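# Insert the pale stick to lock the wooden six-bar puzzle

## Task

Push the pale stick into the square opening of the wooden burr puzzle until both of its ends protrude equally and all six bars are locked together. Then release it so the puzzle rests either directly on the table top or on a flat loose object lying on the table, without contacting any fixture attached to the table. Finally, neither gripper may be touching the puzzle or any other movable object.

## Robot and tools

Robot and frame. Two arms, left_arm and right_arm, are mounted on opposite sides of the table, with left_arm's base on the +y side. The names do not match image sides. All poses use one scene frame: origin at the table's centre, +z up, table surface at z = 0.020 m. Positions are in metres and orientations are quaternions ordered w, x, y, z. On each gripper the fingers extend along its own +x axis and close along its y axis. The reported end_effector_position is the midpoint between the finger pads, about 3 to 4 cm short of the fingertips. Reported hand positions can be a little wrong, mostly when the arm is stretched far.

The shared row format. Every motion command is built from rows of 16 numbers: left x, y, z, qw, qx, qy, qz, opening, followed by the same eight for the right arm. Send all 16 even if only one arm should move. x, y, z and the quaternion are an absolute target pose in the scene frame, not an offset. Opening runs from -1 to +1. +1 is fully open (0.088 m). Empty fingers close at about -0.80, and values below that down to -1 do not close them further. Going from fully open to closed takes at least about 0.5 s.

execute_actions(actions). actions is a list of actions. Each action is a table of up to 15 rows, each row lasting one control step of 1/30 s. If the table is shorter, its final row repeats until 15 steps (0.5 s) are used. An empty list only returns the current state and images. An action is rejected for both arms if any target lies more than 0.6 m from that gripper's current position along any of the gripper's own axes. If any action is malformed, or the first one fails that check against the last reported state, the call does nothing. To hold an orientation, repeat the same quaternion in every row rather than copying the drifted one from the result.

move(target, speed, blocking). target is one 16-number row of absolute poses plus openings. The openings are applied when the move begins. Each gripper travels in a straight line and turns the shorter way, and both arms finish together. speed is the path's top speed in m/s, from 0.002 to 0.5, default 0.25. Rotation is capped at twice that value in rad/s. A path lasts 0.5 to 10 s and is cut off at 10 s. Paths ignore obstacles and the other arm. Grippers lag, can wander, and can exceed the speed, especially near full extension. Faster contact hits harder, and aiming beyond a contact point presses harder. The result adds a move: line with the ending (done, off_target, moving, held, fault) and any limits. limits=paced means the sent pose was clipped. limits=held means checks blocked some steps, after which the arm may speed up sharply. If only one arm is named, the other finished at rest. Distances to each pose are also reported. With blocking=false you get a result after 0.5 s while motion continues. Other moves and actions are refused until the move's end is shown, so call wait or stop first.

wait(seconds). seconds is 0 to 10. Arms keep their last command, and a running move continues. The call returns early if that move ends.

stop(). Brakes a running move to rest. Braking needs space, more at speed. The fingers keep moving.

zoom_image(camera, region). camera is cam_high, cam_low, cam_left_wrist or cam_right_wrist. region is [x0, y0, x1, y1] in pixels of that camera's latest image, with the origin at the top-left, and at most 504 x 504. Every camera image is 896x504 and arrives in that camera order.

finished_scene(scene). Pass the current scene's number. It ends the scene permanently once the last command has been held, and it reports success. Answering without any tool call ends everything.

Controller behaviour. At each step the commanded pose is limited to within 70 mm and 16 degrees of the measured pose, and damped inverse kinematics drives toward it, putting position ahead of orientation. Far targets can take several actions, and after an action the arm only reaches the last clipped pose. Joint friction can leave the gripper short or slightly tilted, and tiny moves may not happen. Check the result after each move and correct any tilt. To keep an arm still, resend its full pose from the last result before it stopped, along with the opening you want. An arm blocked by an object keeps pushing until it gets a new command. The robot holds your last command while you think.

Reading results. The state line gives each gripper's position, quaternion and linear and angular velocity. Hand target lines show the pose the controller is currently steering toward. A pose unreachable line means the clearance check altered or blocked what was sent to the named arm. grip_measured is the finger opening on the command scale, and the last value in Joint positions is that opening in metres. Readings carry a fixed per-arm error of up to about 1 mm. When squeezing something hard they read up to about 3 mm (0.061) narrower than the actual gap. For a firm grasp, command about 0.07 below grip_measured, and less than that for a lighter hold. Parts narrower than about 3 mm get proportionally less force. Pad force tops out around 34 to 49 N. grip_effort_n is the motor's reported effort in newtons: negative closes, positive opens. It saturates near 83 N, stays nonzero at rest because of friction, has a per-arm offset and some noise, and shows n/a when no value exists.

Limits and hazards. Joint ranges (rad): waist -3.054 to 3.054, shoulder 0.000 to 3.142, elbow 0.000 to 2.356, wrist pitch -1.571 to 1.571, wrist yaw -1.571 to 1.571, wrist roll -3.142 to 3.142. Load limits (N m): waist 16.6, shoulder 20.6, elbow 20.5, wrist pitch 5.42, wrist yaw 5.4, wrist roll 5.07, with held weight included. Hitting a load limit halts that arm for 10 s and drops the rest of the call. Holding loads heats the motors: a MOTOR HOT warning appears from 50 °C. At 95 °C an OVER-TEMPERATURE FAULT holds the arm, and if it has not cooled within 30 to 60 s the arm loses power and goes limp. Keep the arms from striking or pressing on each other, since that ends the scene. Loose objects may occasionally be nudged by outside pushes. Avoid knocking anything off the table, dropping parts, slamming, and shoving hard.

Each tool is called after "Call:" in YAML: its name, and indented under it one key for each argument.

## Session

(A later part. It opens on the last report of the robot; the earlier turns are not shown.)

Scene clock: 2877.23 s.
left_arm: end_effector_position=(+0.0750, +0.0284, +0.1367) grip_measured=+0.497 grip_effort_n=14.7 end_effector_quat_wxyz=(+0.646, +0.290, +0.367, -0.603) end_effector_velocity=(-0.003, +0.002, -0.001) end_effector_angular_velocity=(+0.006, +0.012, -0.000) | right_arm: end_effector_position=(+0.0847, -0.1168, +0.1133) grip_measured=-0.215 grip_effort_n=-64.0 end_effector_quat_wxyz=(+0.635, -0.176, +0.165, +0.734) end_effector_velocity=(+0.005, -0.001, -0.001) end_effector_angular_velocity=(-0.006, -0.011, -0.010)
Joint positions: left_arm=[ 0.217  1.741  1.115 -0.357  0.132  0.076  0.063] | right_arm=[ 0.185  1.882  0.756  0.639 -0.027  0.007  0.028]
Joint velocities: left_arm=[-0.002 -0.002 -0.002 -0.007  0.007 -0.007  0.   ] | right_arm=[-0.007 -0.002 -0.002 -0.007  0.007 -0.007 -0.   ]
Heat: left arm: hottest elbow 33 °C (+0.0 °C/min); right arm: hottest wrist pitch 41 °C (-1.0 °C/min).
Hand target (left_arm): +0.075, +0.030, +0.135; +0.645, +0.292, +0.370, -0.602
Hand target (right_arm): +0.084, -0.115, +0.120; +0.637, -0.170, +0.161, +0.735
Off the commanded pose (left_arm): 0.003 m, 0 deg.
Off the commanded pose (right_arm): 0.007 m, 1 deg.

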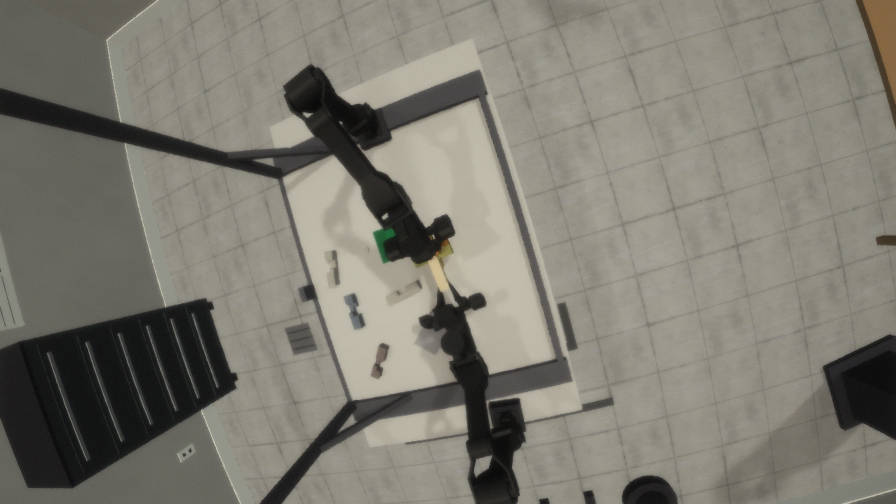

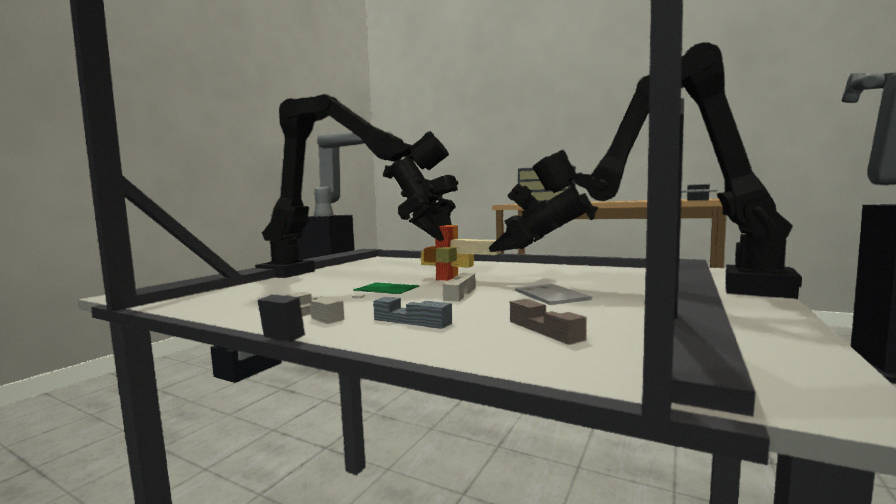

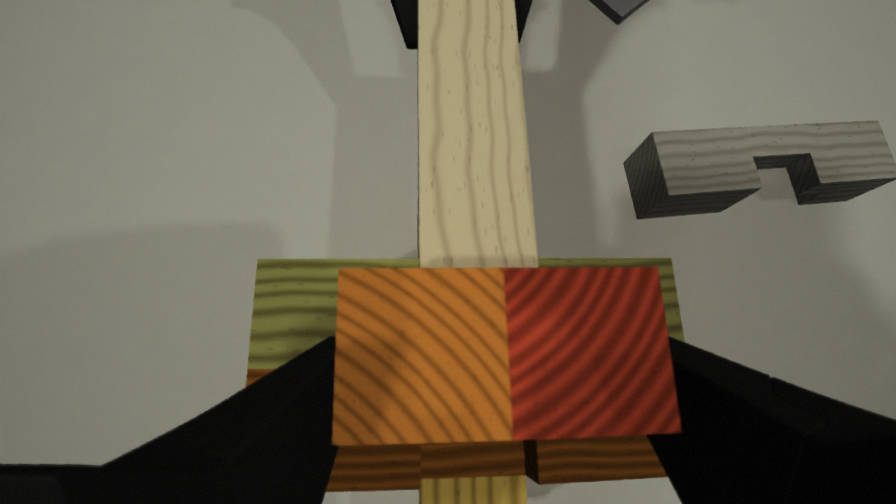

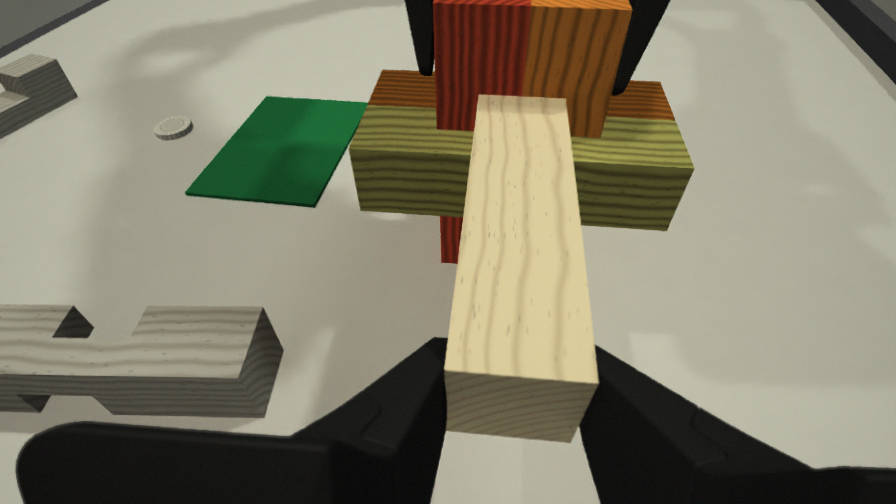

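Call:
execute_actions:
  actions:
    - [[0.0748,0.034,0.1375,0.646,0.290,0.367,-0.603,0.56,0.0844,-0.1148,0.1196,0.6368,-0.17015,0.16097,0.73486,-0.225]]
    - [[0.0740,0.040,0.1375,0.646,0.290,0.367,-0.603,0.56,0.0844,-0.1148,0.1196,0.6368,-0.17015,0.16097,0.73486,-0.225]]
    - [[0.0735,0.045,0.1370,0.646,0.290,0.367,-0.603,0.56,0.0844,-0.1148,0.1196,0.6368,-0.17015,0.16097,0.73486,-0.225]]
    - [[0.0735,0.045,0.133,0.646,0.290,0.367,-0.603,0.56,0.0844,-0.1148,0.1196,0.6368,-0.17015,0.16097,0.73486,-0.225]]
    - [[0.0735,0.045,0.129,0.646,0.290,0.367,-0.603,0.56,0.0844,-0.1148,0.1196,0.6368,-0.17015,0.16097,0.73486,-0.225]]
    - [[0.0735,0.045,0.126,0.646,0.290,0.367,-0.603,0.56,0.0844,-0.1148,0.1196,0.6368,-0.17015,0.16097,0.73486,-0.225]]

Call:
zoom_image:
  camera: "cam_low"
  region: [410, 215, 480, 285]

Scene clock: 2886.67 s.
left_arm: end_effector_position=(+0.0736, +0.0421, +0.1304) grip_measured=+0.557 grip_effort_n=14.7 end_effector_quat_wxyz=(+0.649, +0.287, +0.363, -0.604) end_effector_velocity=(+0.001, +0.005, -0.003) end_effector_angular_velocity=(+0.026, -0.008, +0.016) | right_arm: end_effector_position=(+0.0847, -0.1168, +0.1133) grip_measured=-0.215 grip_effort_n=-64.0 end_effector_quat_wxyz=(+0.635, -0.176, +0.165, +0.734) end_effector_velocity=(+0.000, -0.003, -0.004) end_effector_angular_velocity=(-0.019, -0.018, +0.014)
Joint positions: left_arm=[ 0.222  1.696  1.029 -0.305  0.134  0.078  0.066] | right_arm=[ 0.185  1.882  0.756  0.639 -0.027  0.007  0.028]
Joint velocities: left_arm=[-0.002 -0.002 -0.002 -0.022 -0.022 -0.007 -0.   ] | right_arm=[-0.002 -0.002 -0.002 -0.022 -0.007 -0.022 -0.   ]
Heat: left arm: hottest elbow 33 °C (+0.0 °C/min); right arm: hottest wrist pitch 41 °C (-1.0 °C/min).
Hand target (left_arm): +0.073, +0.045, +0.126; +0.646, +0.290, +0.367, -0.603
Hand target (right_arm): +0.084, -0.115, +0.120; +0.637, -0.170, +0.161, +0.735
Off the commanded pose (left_arm): 0.005 m, 1 deg.
Off the commanded pose (right_arm): 0.007 m, 1 deg.

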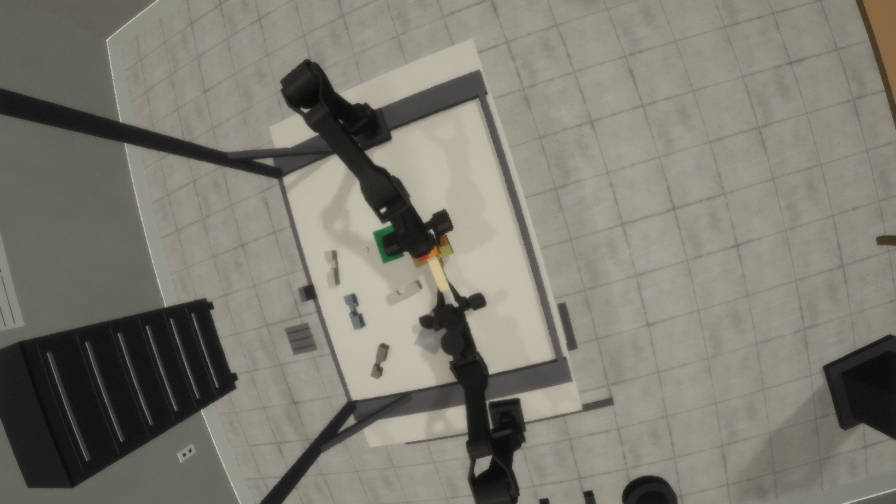

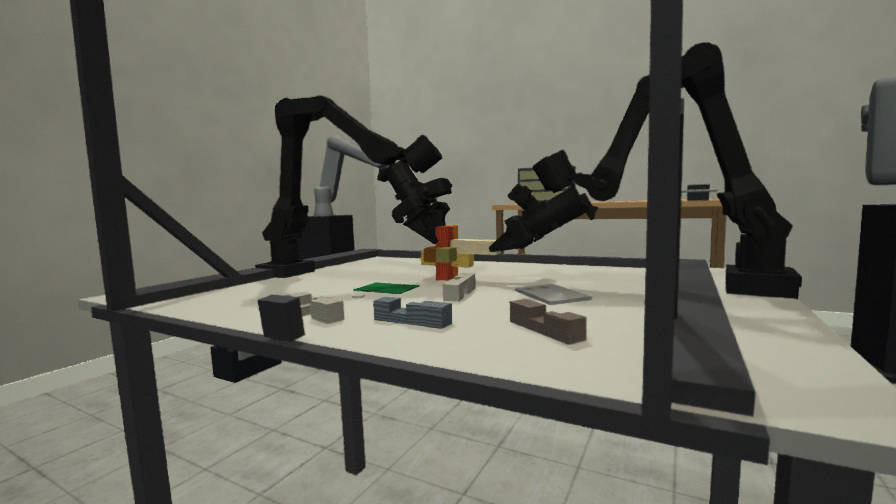

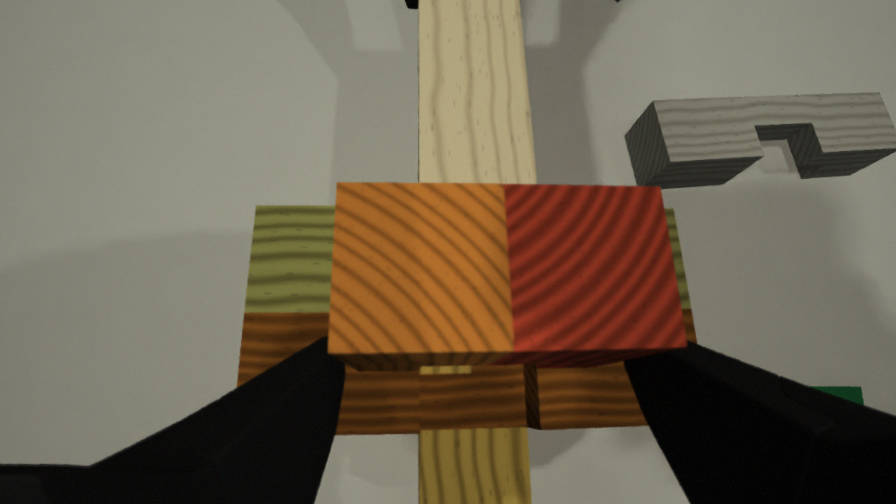

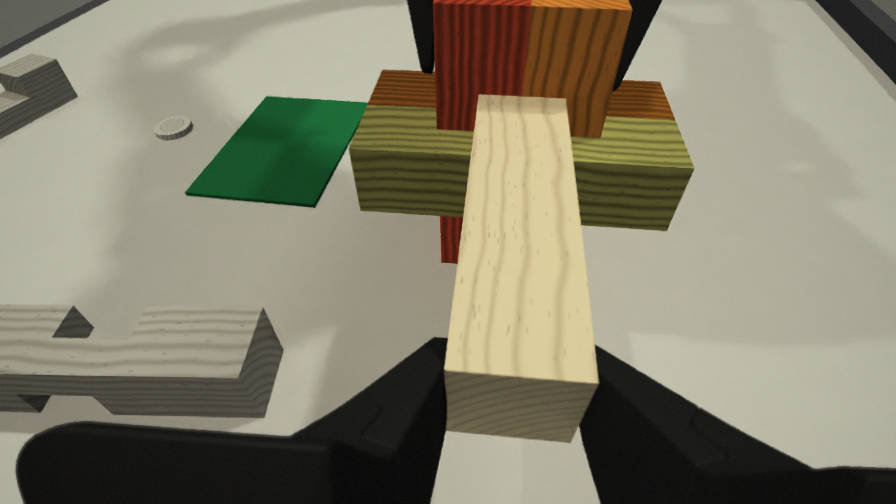

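Region (410, 215, 480, 285) of cam_low's 896x504 image, scaled by 7.200, with more detail than that image has.

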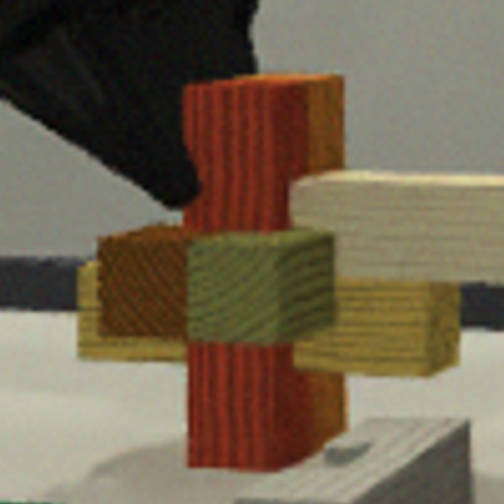

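Call:
execute_actions:
  actions:
    - [[0.0740,0.038,0.128,0.646,0.290,0.367,-0.603,0.56,0.0844,-0.1148,0.1196,0.6368,-0.17015,0.16097,0.73486,-0.225]]
    - [[0.0745,0.033,0.128,0.646,0.290,0.367,-0.603,0.56,0.0844,-0.1148,0.1196,0.6368,-0.17015,0.16097,0.73486,-0.225]]
    - [[0.0748,0.030,0.127,0.646,0.290,0.367,-0.603,0.56,0.0844,-0.1148,0.1196,0.6368,-0.17015,0.16097,0.73486,-0.225]]
    - [[0.0748,0.030,0.124,0.646,0.290,0.367,-0.603,0.56,0.0844,-0.1148,0.1196,0.6368,-0.17015,0.16097,0.73486,-0.225]]
    - [[0.0748,0.030,0.121,0.646,0.290,0.367,-0.603,0.56,0.0844,-0.1148,0.1196,0.6368,-0.17015,0.16097,0.73486,-0.225]]
    - [[0.0748,0.030,0.119,0.646,0.290,0.367,-0.603,0.56,0.0844,-0.1148,0.1196,0.6368,-0.17015,0.16097,0.73486,-0.225]]

Call:
zoom_image:
  camera: "cam_low"
  region: [410, 215, 480, 285]

Scene clock: 2900.37 s.
left_arm: end_effector_position=(+0.0764, +0.0281, +0.1281) grip_measured=+0.557 grip_effort_n=14.7 end_effector_quat_wxyz=(+0.651, +0.285, +0.359, -0.606) end_effector_velocity=(-0.000, +0.000, +0.003) end_effector_angular_velocity=(-0.001, -0.002, +0.008) | right_arm: end_effector_position=(+0.0847, -0.1168, +0.1133) grip_measured=-0.215 grip_effort_n=-64.0 end_effector_quat_wxyz=(+0.635, -0.176, +0.165, +0.734) end_effector_velocity=(+0.002, -0.001, -0.003) end_effector_angular_velocity=(-0.011, -0.011, -0.005)
Joint positions: left_arm=[ 0.22   1.746  1.072 -0.285  0.134  0.078  0.066] | right_arm=[ 0.185  1.882  0.756  0.639 -0.027  0.007  0.028]
Joint velocities: left_arm=[-0.002 -0.007  0.002 -0.007 -0.007 -0.007  0.   ] | right_arm=[-0.002  0.002 -0.002 -0.007  0.007 -0.007 -0.   ]
Heat: left arm: hottest elbow 33 °C (+0.0 °C/min); right arm: hottest wrist pitch 41 °C (-1.0 °C/min).
Hand target (left_arm): +0.075, +0.030, +0.119; +0.646, +0.290, +0.367, -0.603
Hand target (right_arm): +0.084, -0.115, +0.120; +0.637, -0.170, +0.161, +0.735
Off the commanded pose (left_arm): 0.009 m, 1 deg.
Off the commanded pose (right_arm): 0.007 m, 1 deg.

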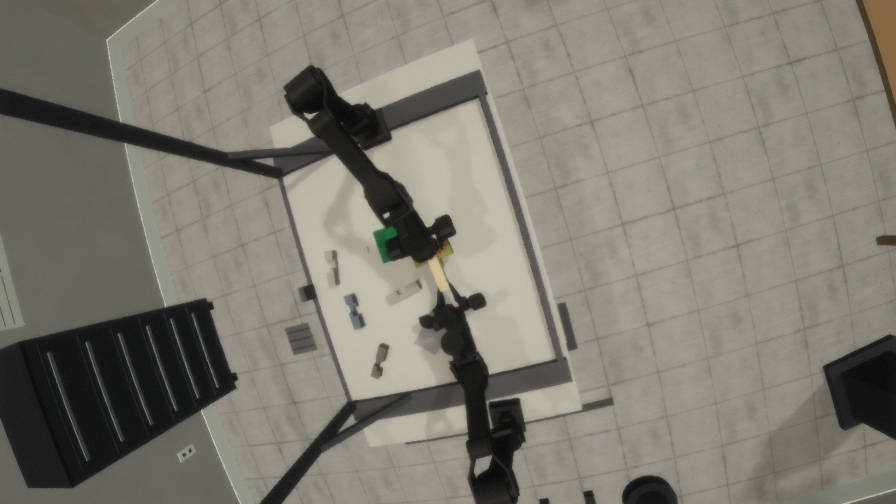

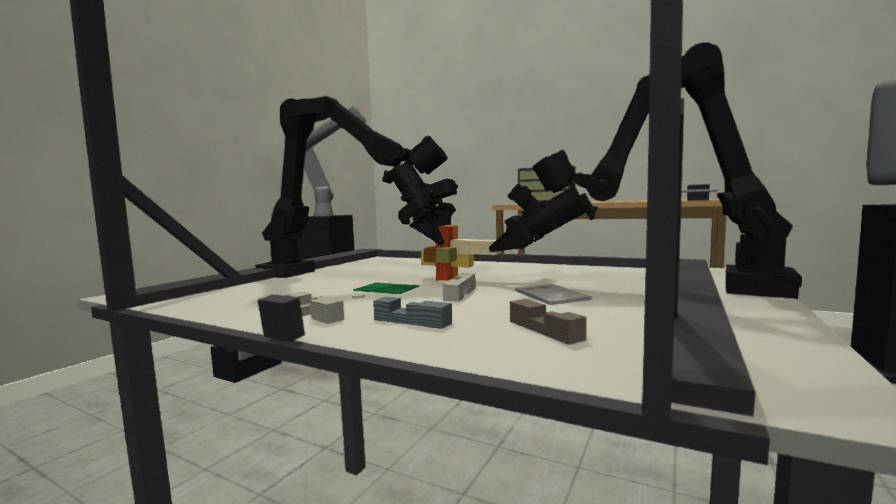

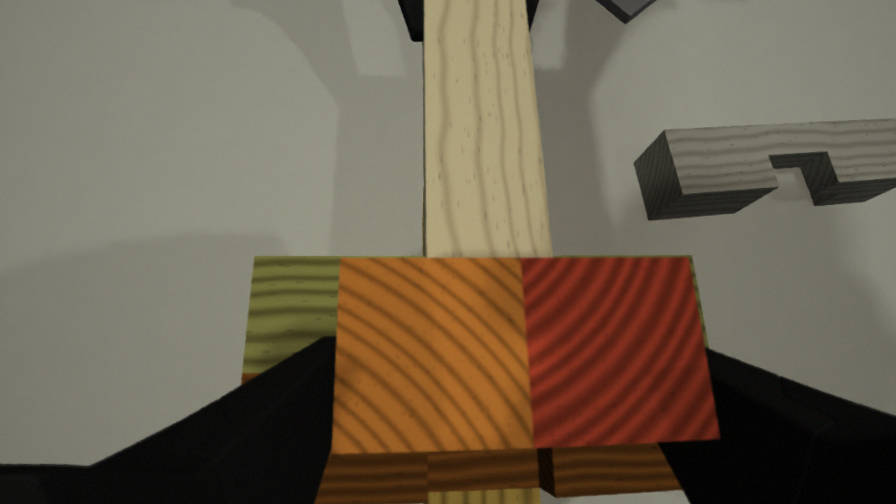

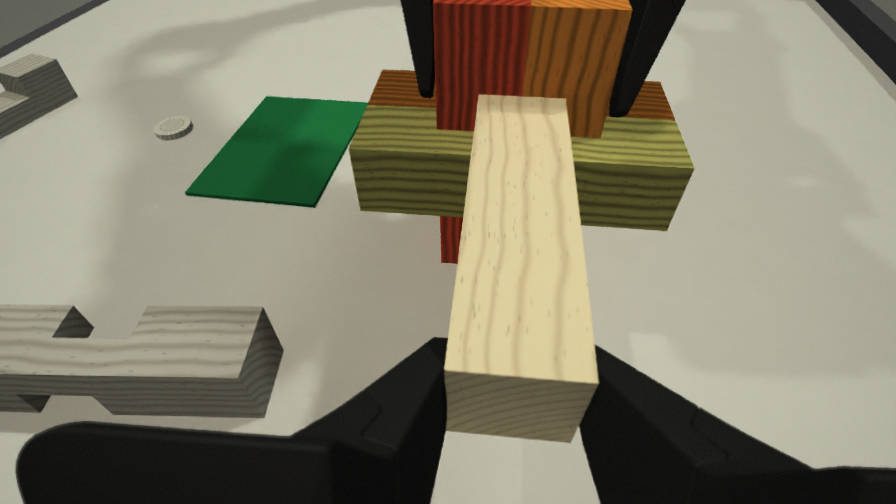

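Region (410, 215, 480, 285) of cam_low's 896x504 image, scaled by 7.200, with more detail than that image has.

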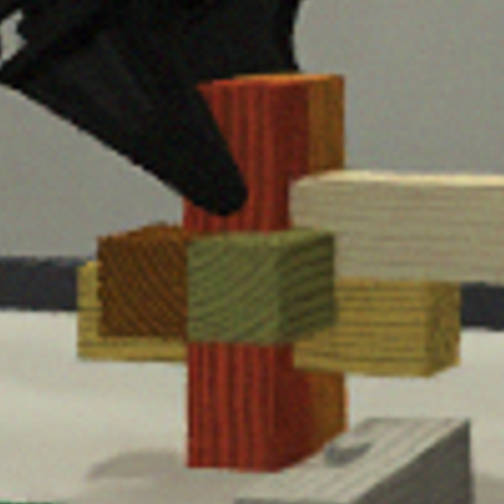

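Call:
execute_actions:
  actions:
    - [[0.0738,0.032,0.122,0.646,0.290,0.367,-0.603,0.56,0.0844,-0.1148,0.1196,0.6368,-0.17015,0.16097,0.73486,-0.225]]
    - [[0.0728,0.035,0.121,0.646,0.290,0.367,-0.603,0.56,0.0844,-0.1148,0.1196,0.6368,-0.17015,0.16097,0.73486,-0.225]]
    - [[0.0728,0.037,0.119,0.646,0.290,0.367,-0.603,0.56,0.0844,-0.1148,0.1196,0.6368,-0.17015,0.16097,0.73486,-0.225]]
    - [[0.0728,0.037,0.117,0.646,0.290,0.367,-0.603,0.56,0.0844,-0.1148,0.1196,0.6368,-0.17015,0.16097,0.73486,-0.225]]

Call:
zoom_image:
  camera: "cam_low"
  region: [410, 215, 480, 285]

Scene clock: 2911.53 s.
left_arm: end_effector_position=(+0.0754, +0.0302, +0.1253) grip_measured=+0.557 grip_effort_n=14.7 end_effector_quat_wxyz=(+0.651, +0.284, +0.357, -0.607) end_effector_velocity=(-0.000, +0.002, -0.001) end_effector_angular_velocity=(+0.009, -0.008, -0.004) | right_arm: end_effector_position=(+0.0847, -0.1168, +0.1134) grip_measured=-0.215 grip_effort_n=-63.5 end_effector_quat_wxyz=(+0.635, -0.176, +0.165, +0.734) end_effector_velocity=(+0.002, +0.000, +0.000) end_effector_angular_velocity=(-0.001, -0.010, -0.005)
Joint positions: left_arm=[ 0.219  1.741  1.05  -0.265  0.134  0.078  0.066] | right_arm=[ 0.185  1.881  0.756  0.639 -0.027  0.007  0.028]
Joint velocities: left_arm=[-0.002 -0.002 -0.002 -0.007 -0.007  0.007 -0.   ] | right_arm=[-0.002 -0.002  0.002 -0.007  0.007 -0.007 -0.   ]
Heat: left arm: hottest elbow 33 °C (+0.0 °C/min); right arm: hottest wrist pitch 41 °C (-1.0 °C/min).
Hand target (left_arm): +0.073, +0.037, +0.117; +0.646, +0.290, +0.367, -0.603
Hand target (right_arm): +0.084, -0.115, +0.120; +0.637, -0.170, +0.161, +0.735
Off the commanded pose (left_arm): 0.011 m, 2 deg.
Off the commanded pose (right_arm): 0.006 m, 1 deg.

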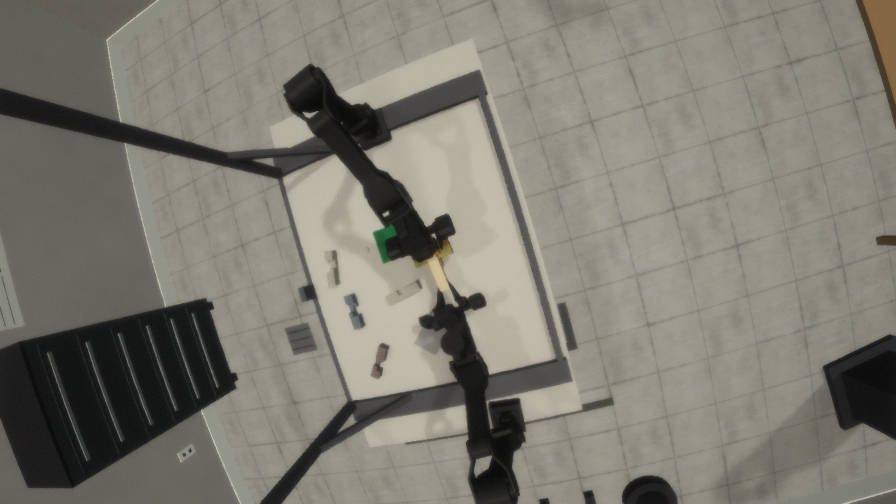

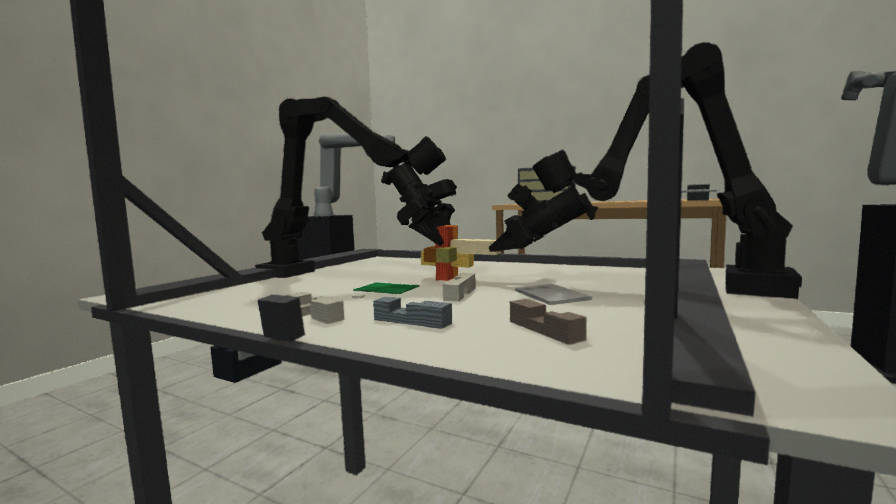

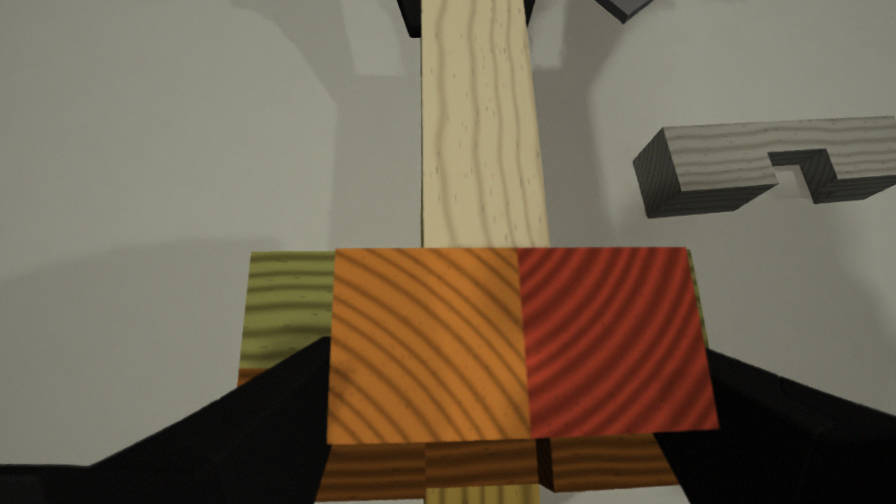

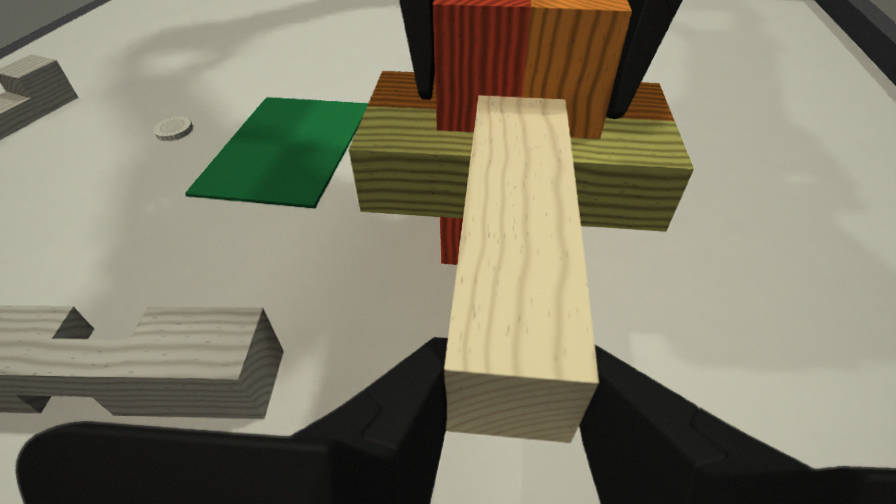

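Region (410, 215, 480, 285) of cam_low's 896x504 image, scaled by 7.200, with more detail than that image has.

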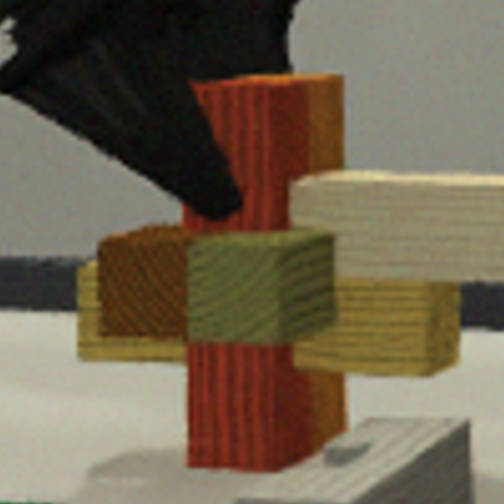

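Call:
execute_actions:
  actions:
    - [[0.0730,0.036,0.115,0.6455,0.2906,0.368,-0.6026,0.56,0.0844,-0.1148,0.1196,0.6368,-0.17015,0.16097,0.73486,-0.225]]
    - [[0.0731,0.0352,0.113,0.645,0.2912,0.369,-0.6022,0.56,0.0844,-0.1148,0.1196,0.6368,-0.17015,0.16097,0.73486,-0.225]]
    - [[0.0732,0.0345,0.111,0.6445,0.2918,0.370,-0.6018,0.56,0.0844,-0.1148,0.1196,0.6368,-0.17015,0.16097,0.73486,-0.225]]
    - [[0.0733,0.0338,0.1092,0.644,0.2924,0.371,-0.6014,0.56,0.0844,-0.1148,0.1196,0.6368,-0.17015,0.16097,0.73486,-0.225]]
    - [[0.0733,0.0338,0.1092,0.644,0.2924,0.371,-0.6014,0.56,0.0844,-0.1148,0.1196,0.6368,-0.17015,0.16097,0.73486,-0.225]]

Call:
zoom_image:
  camera: "cam_low"
  region: [410, 215, 480, 285]

Scene clock: 2924.90 s.
left_arm: end_effector_position=(+0.0758, +0.0293, +0.1256) grip_measured=+0.557 grip_effort_n=14.7 end_effector_quat_wxyz=(+0.652, +0.283, +0.355, -0.607) end_effector_velocity=(+0.002, +0.002, -0.001) end_effector_angular_velocity=(+0.011, -0.011, +0.016) | right_arm: end_effector_position=(+0.0847, -0.1169, +0.1132) grip_measured=-0.215 grip_effort_n=-63.5 end_effector_quat_wxyz=(+0.635, -0.176, +0.165, +0.734) end_effector_velocity=(+0.000, -0.001, -0.001) end_effector_angular_velocity=(-0.005, -0.017, +0.014)
Joint positions: left_arm=[ 0.219  1.742  1.05  -0.258  0.132  0.078  0.066] | right_arm=[ 0.185  1.881  0.756  0.638 -0.027  0.007  0.028]
Joint velocities: left_arm=[-0.002 -0.002 -0.002 -0.007 -0.022 -0.007 -0.   ] | right_arm=[-0.002 -0.002 -0.002 -0.007 -0.007 -0.022 -0.   ]
Heat: left arm: hottest elbow 33 °C (+0.0 °C/min); right arm: hottest wrist pitch 41 °C (-1.0 °C/min).
Hand target (left_arm): +0.073, +0.034, +0.110; +0.644, +0.293, +0.371, -0.602
Hand target (right_arm): +0.084, -0.115, +0.120; +0.637, -0.170, +0.161, +0.735
Off the commanded pose (left_arm): 0.017 m, 2 deg.
Off the commanded pose (right_arm): 0.007 m, 1 deg.

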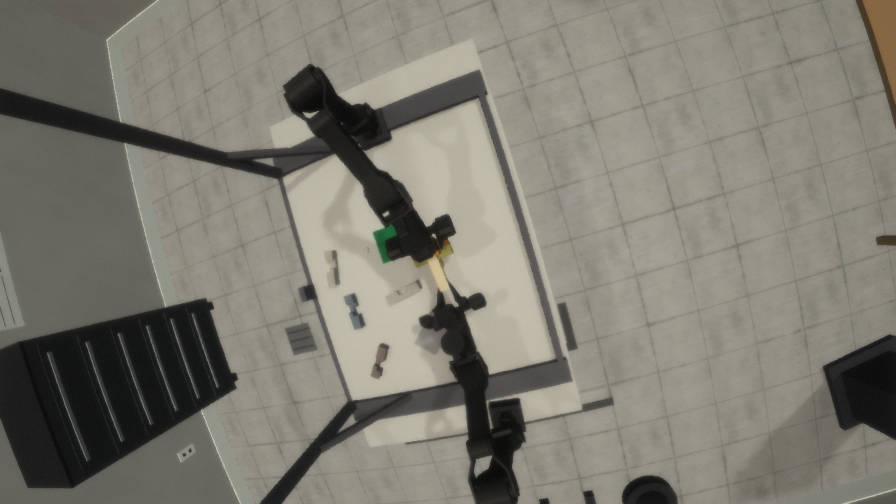

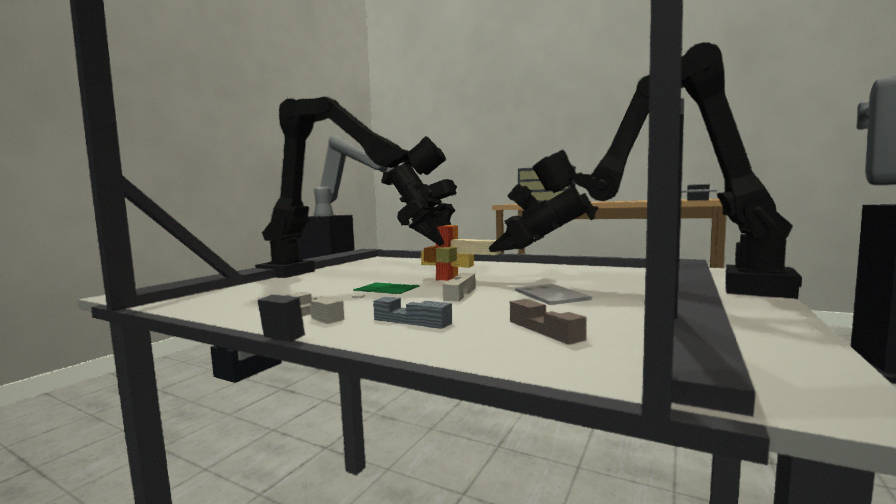

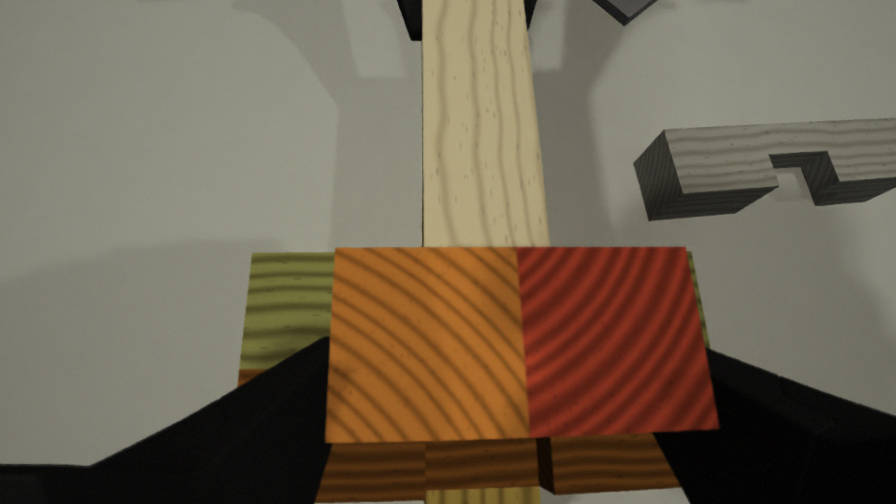

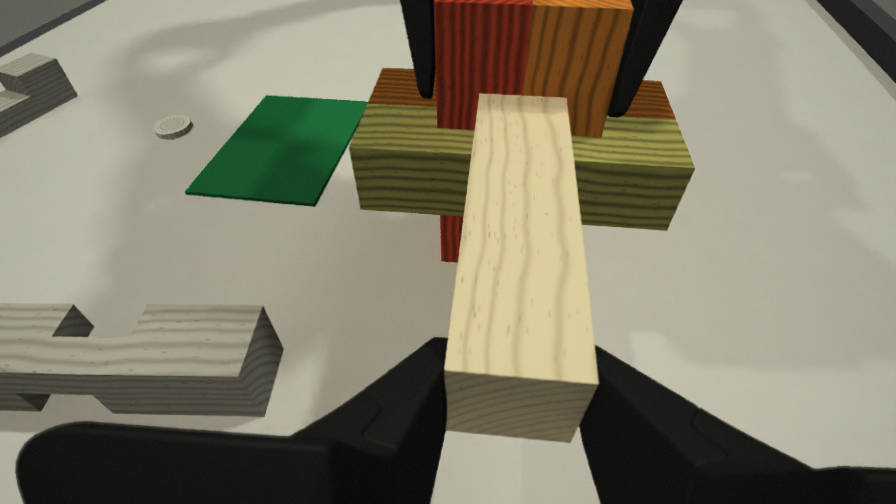

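Region (410, 215, 480, 285) of cam_low's 896x504 image, scaled by 7.200, with more detail than that image has.

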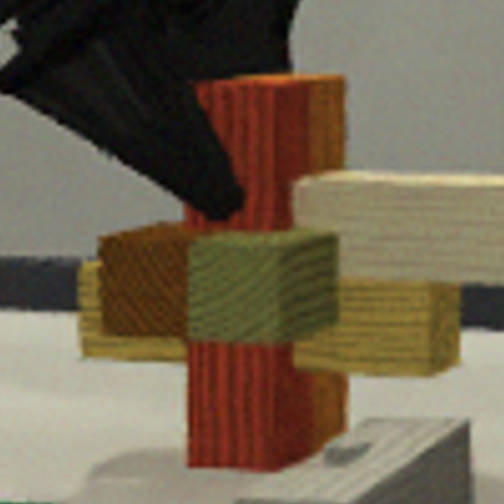

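Call:
execute_actions:
  actions:
    - [[0.0745,0.035,0.122,0.652,0.283,0.355,-0.607,0.56,0.0844,-0.1148,0.1196,0.6368,-0.17015,0.16097,0.73486,-0.225]]
    - [[0.0740,0.040,0.131,0.652,0.283,0.355,-0.607,0.56,0.0844,-0.1148,0.1196,0.6368,-0.17015,0.16097,0.73486,-0.225]]
    - [[0.0735,0.043,0.133,0.665,0.258,0.328,-0.617,0.56,0.0844,-0.1148,0.1196,0.6368,-0.17015,0.16097,0.73486,-0.225]]
    - [[0.0735,0.043,0.132,0.678,0.233,0.301,-0.627,0.56,0.0844,-0.1148,0.1196,0.6368,-0.17015,0.16097,0.73486,-0.225]]
    - [[0.0735,0.042,0.130,0.6898,0.2083,0.2744,-0.6365,0.56,0.0844,-0.1148,0.1196,0.6368,-0.17015,0.16097,0.73486,-0.225]]
    - [[0.0735,0.041,0.126,0.6898,0.2083,0.2744,-0.6365,0.56,0.0844,-0.1148,0.1196,0.6368,-0.17015,0.16097,0.73486,-0.225]]
    - [[0.0735,0.041,0.122,0.6898,0.2083,0.2744,-0.6365,0.56,0.0844,-0.1148,0.1196,0.6368,-0.17015,0.16097,0.73486,-0.225]]
    - [[0.0735,0.041,0.119,0.6898,0.2083,0.2744,-0.6365,0.56,0.0844,-0.1148,0.1196,0.6368,-0.17015,0.16097,0.73486,-0.225]]

Call:
zoom_image:
  camera: "cam_low"
  region: [410, 215, 480, 285]

Scene clock: 2948.77 s.
left_arm: end_effector_position=(+0.0736, +0.0381, +0.1281) grip_measured=+0.557 grip_effort_n=14.7 end_effector_quat_wxyz=(+0.693, +0.205, +0.264, -0.639) end_effector_velocity=(-0.001, +0.003, -0.002) end_effector_angular_velocity=(+0.018, -0.006, -0.001) | right_arm: end_effector_position=(+0.0847, -0.1169, +0.1134) grip_measured=-0.215 grip_effort_n=-63.5 end_effector_quat_wxyz=(+0.635, -0.176, +0.165, +0.734) end_effector_velocity=(+0.000, -0.002, -0.003) end_effector_angular_velocity=(-0.010, -0.017, +0.014)
Joint positions: left_arm=[0.226 1.641 0.765 0.189 0.151 0.055 0.066] | right_arm=[ 0.185  1.881  0.756  0.638 -0.027  0.007  0.028]
Joint velocities: left_arm=[-0.002 -0.007 -0.002 -0.022 -0.007  0.007  0.   ] | right_arm=[-0.002  0.002 -0.002 -0.007 -0.007 -0.022 -0.   ]
Heat: left arm: hottest elbow 33 °C (+0.0 °C/min); right arm: hottest wrist pitch 41 °C (+0.0 °C/min).
Hand target (left_arm): +0.073, +0.041, +0.119; +0.690, +0.208, +0.275, -0.637
Hand target (right_arm): +0.084, -0.115, +0.120; +0.637, -0.170, +0.161, +0.735
Off the commanded pose (left_arm): 0.010 m, 1 deg.
Off the commanded pose (right_arm): 0.007 m, 1 deg.

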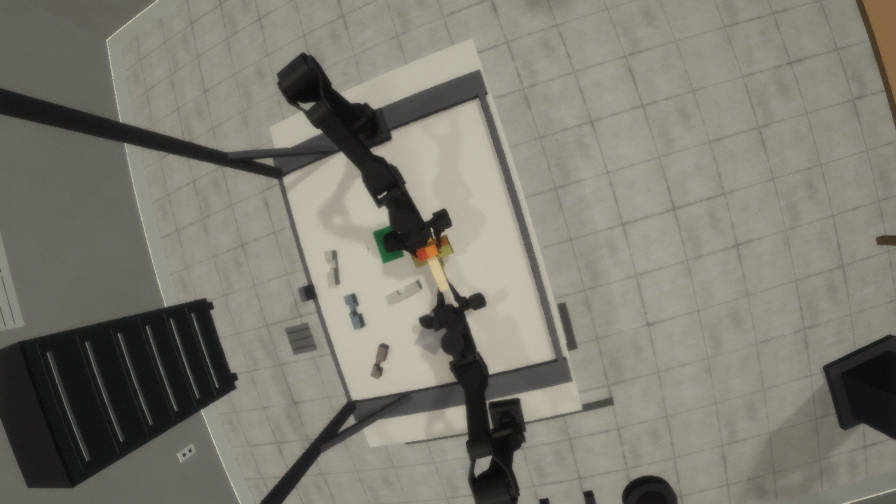

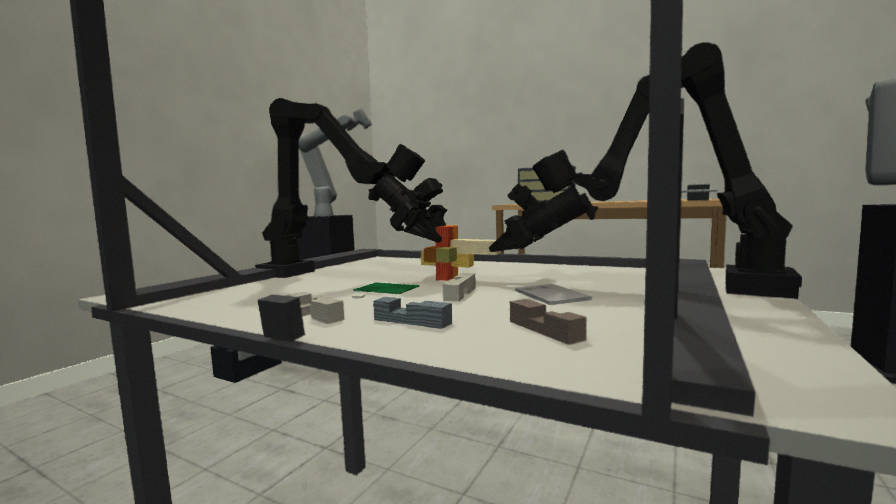

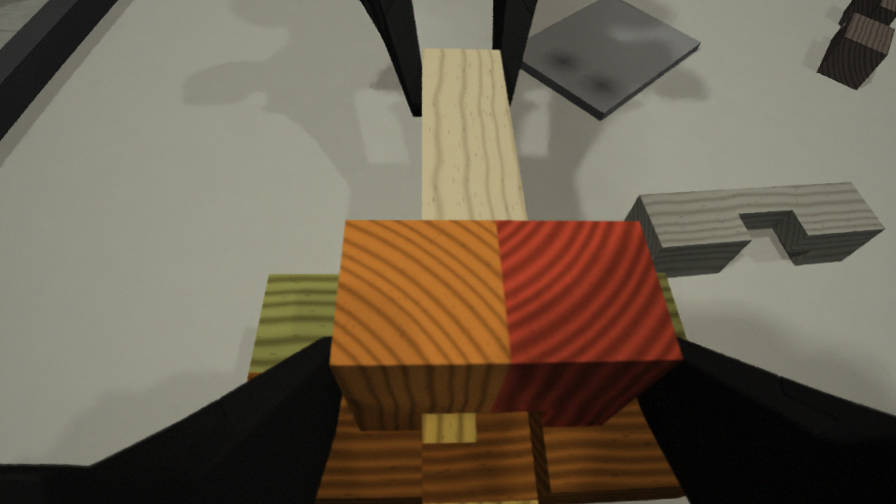

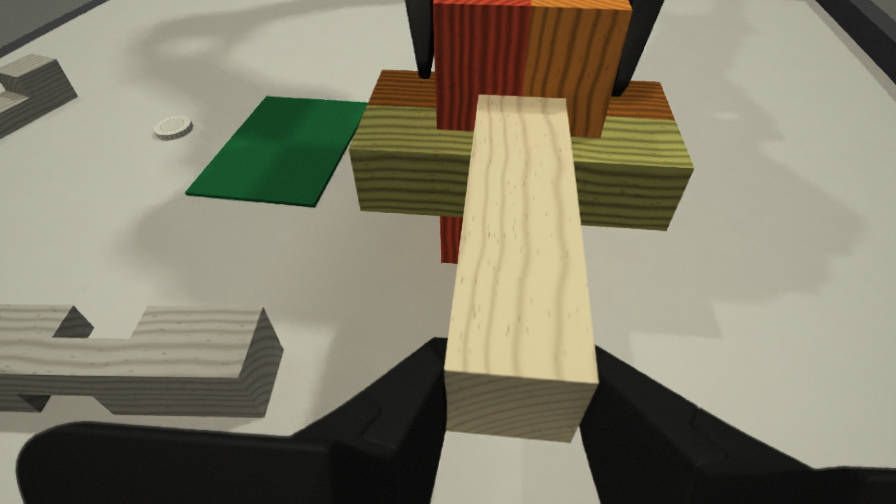

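Region (410, 215, 480, 285) of cam_low's 896x504 image, scaled by 7.200, with more detail than that image has.

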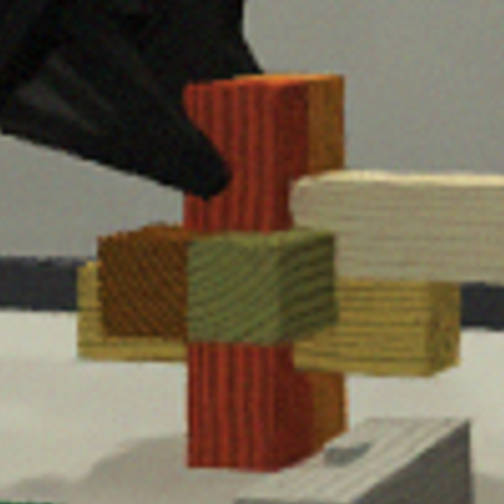

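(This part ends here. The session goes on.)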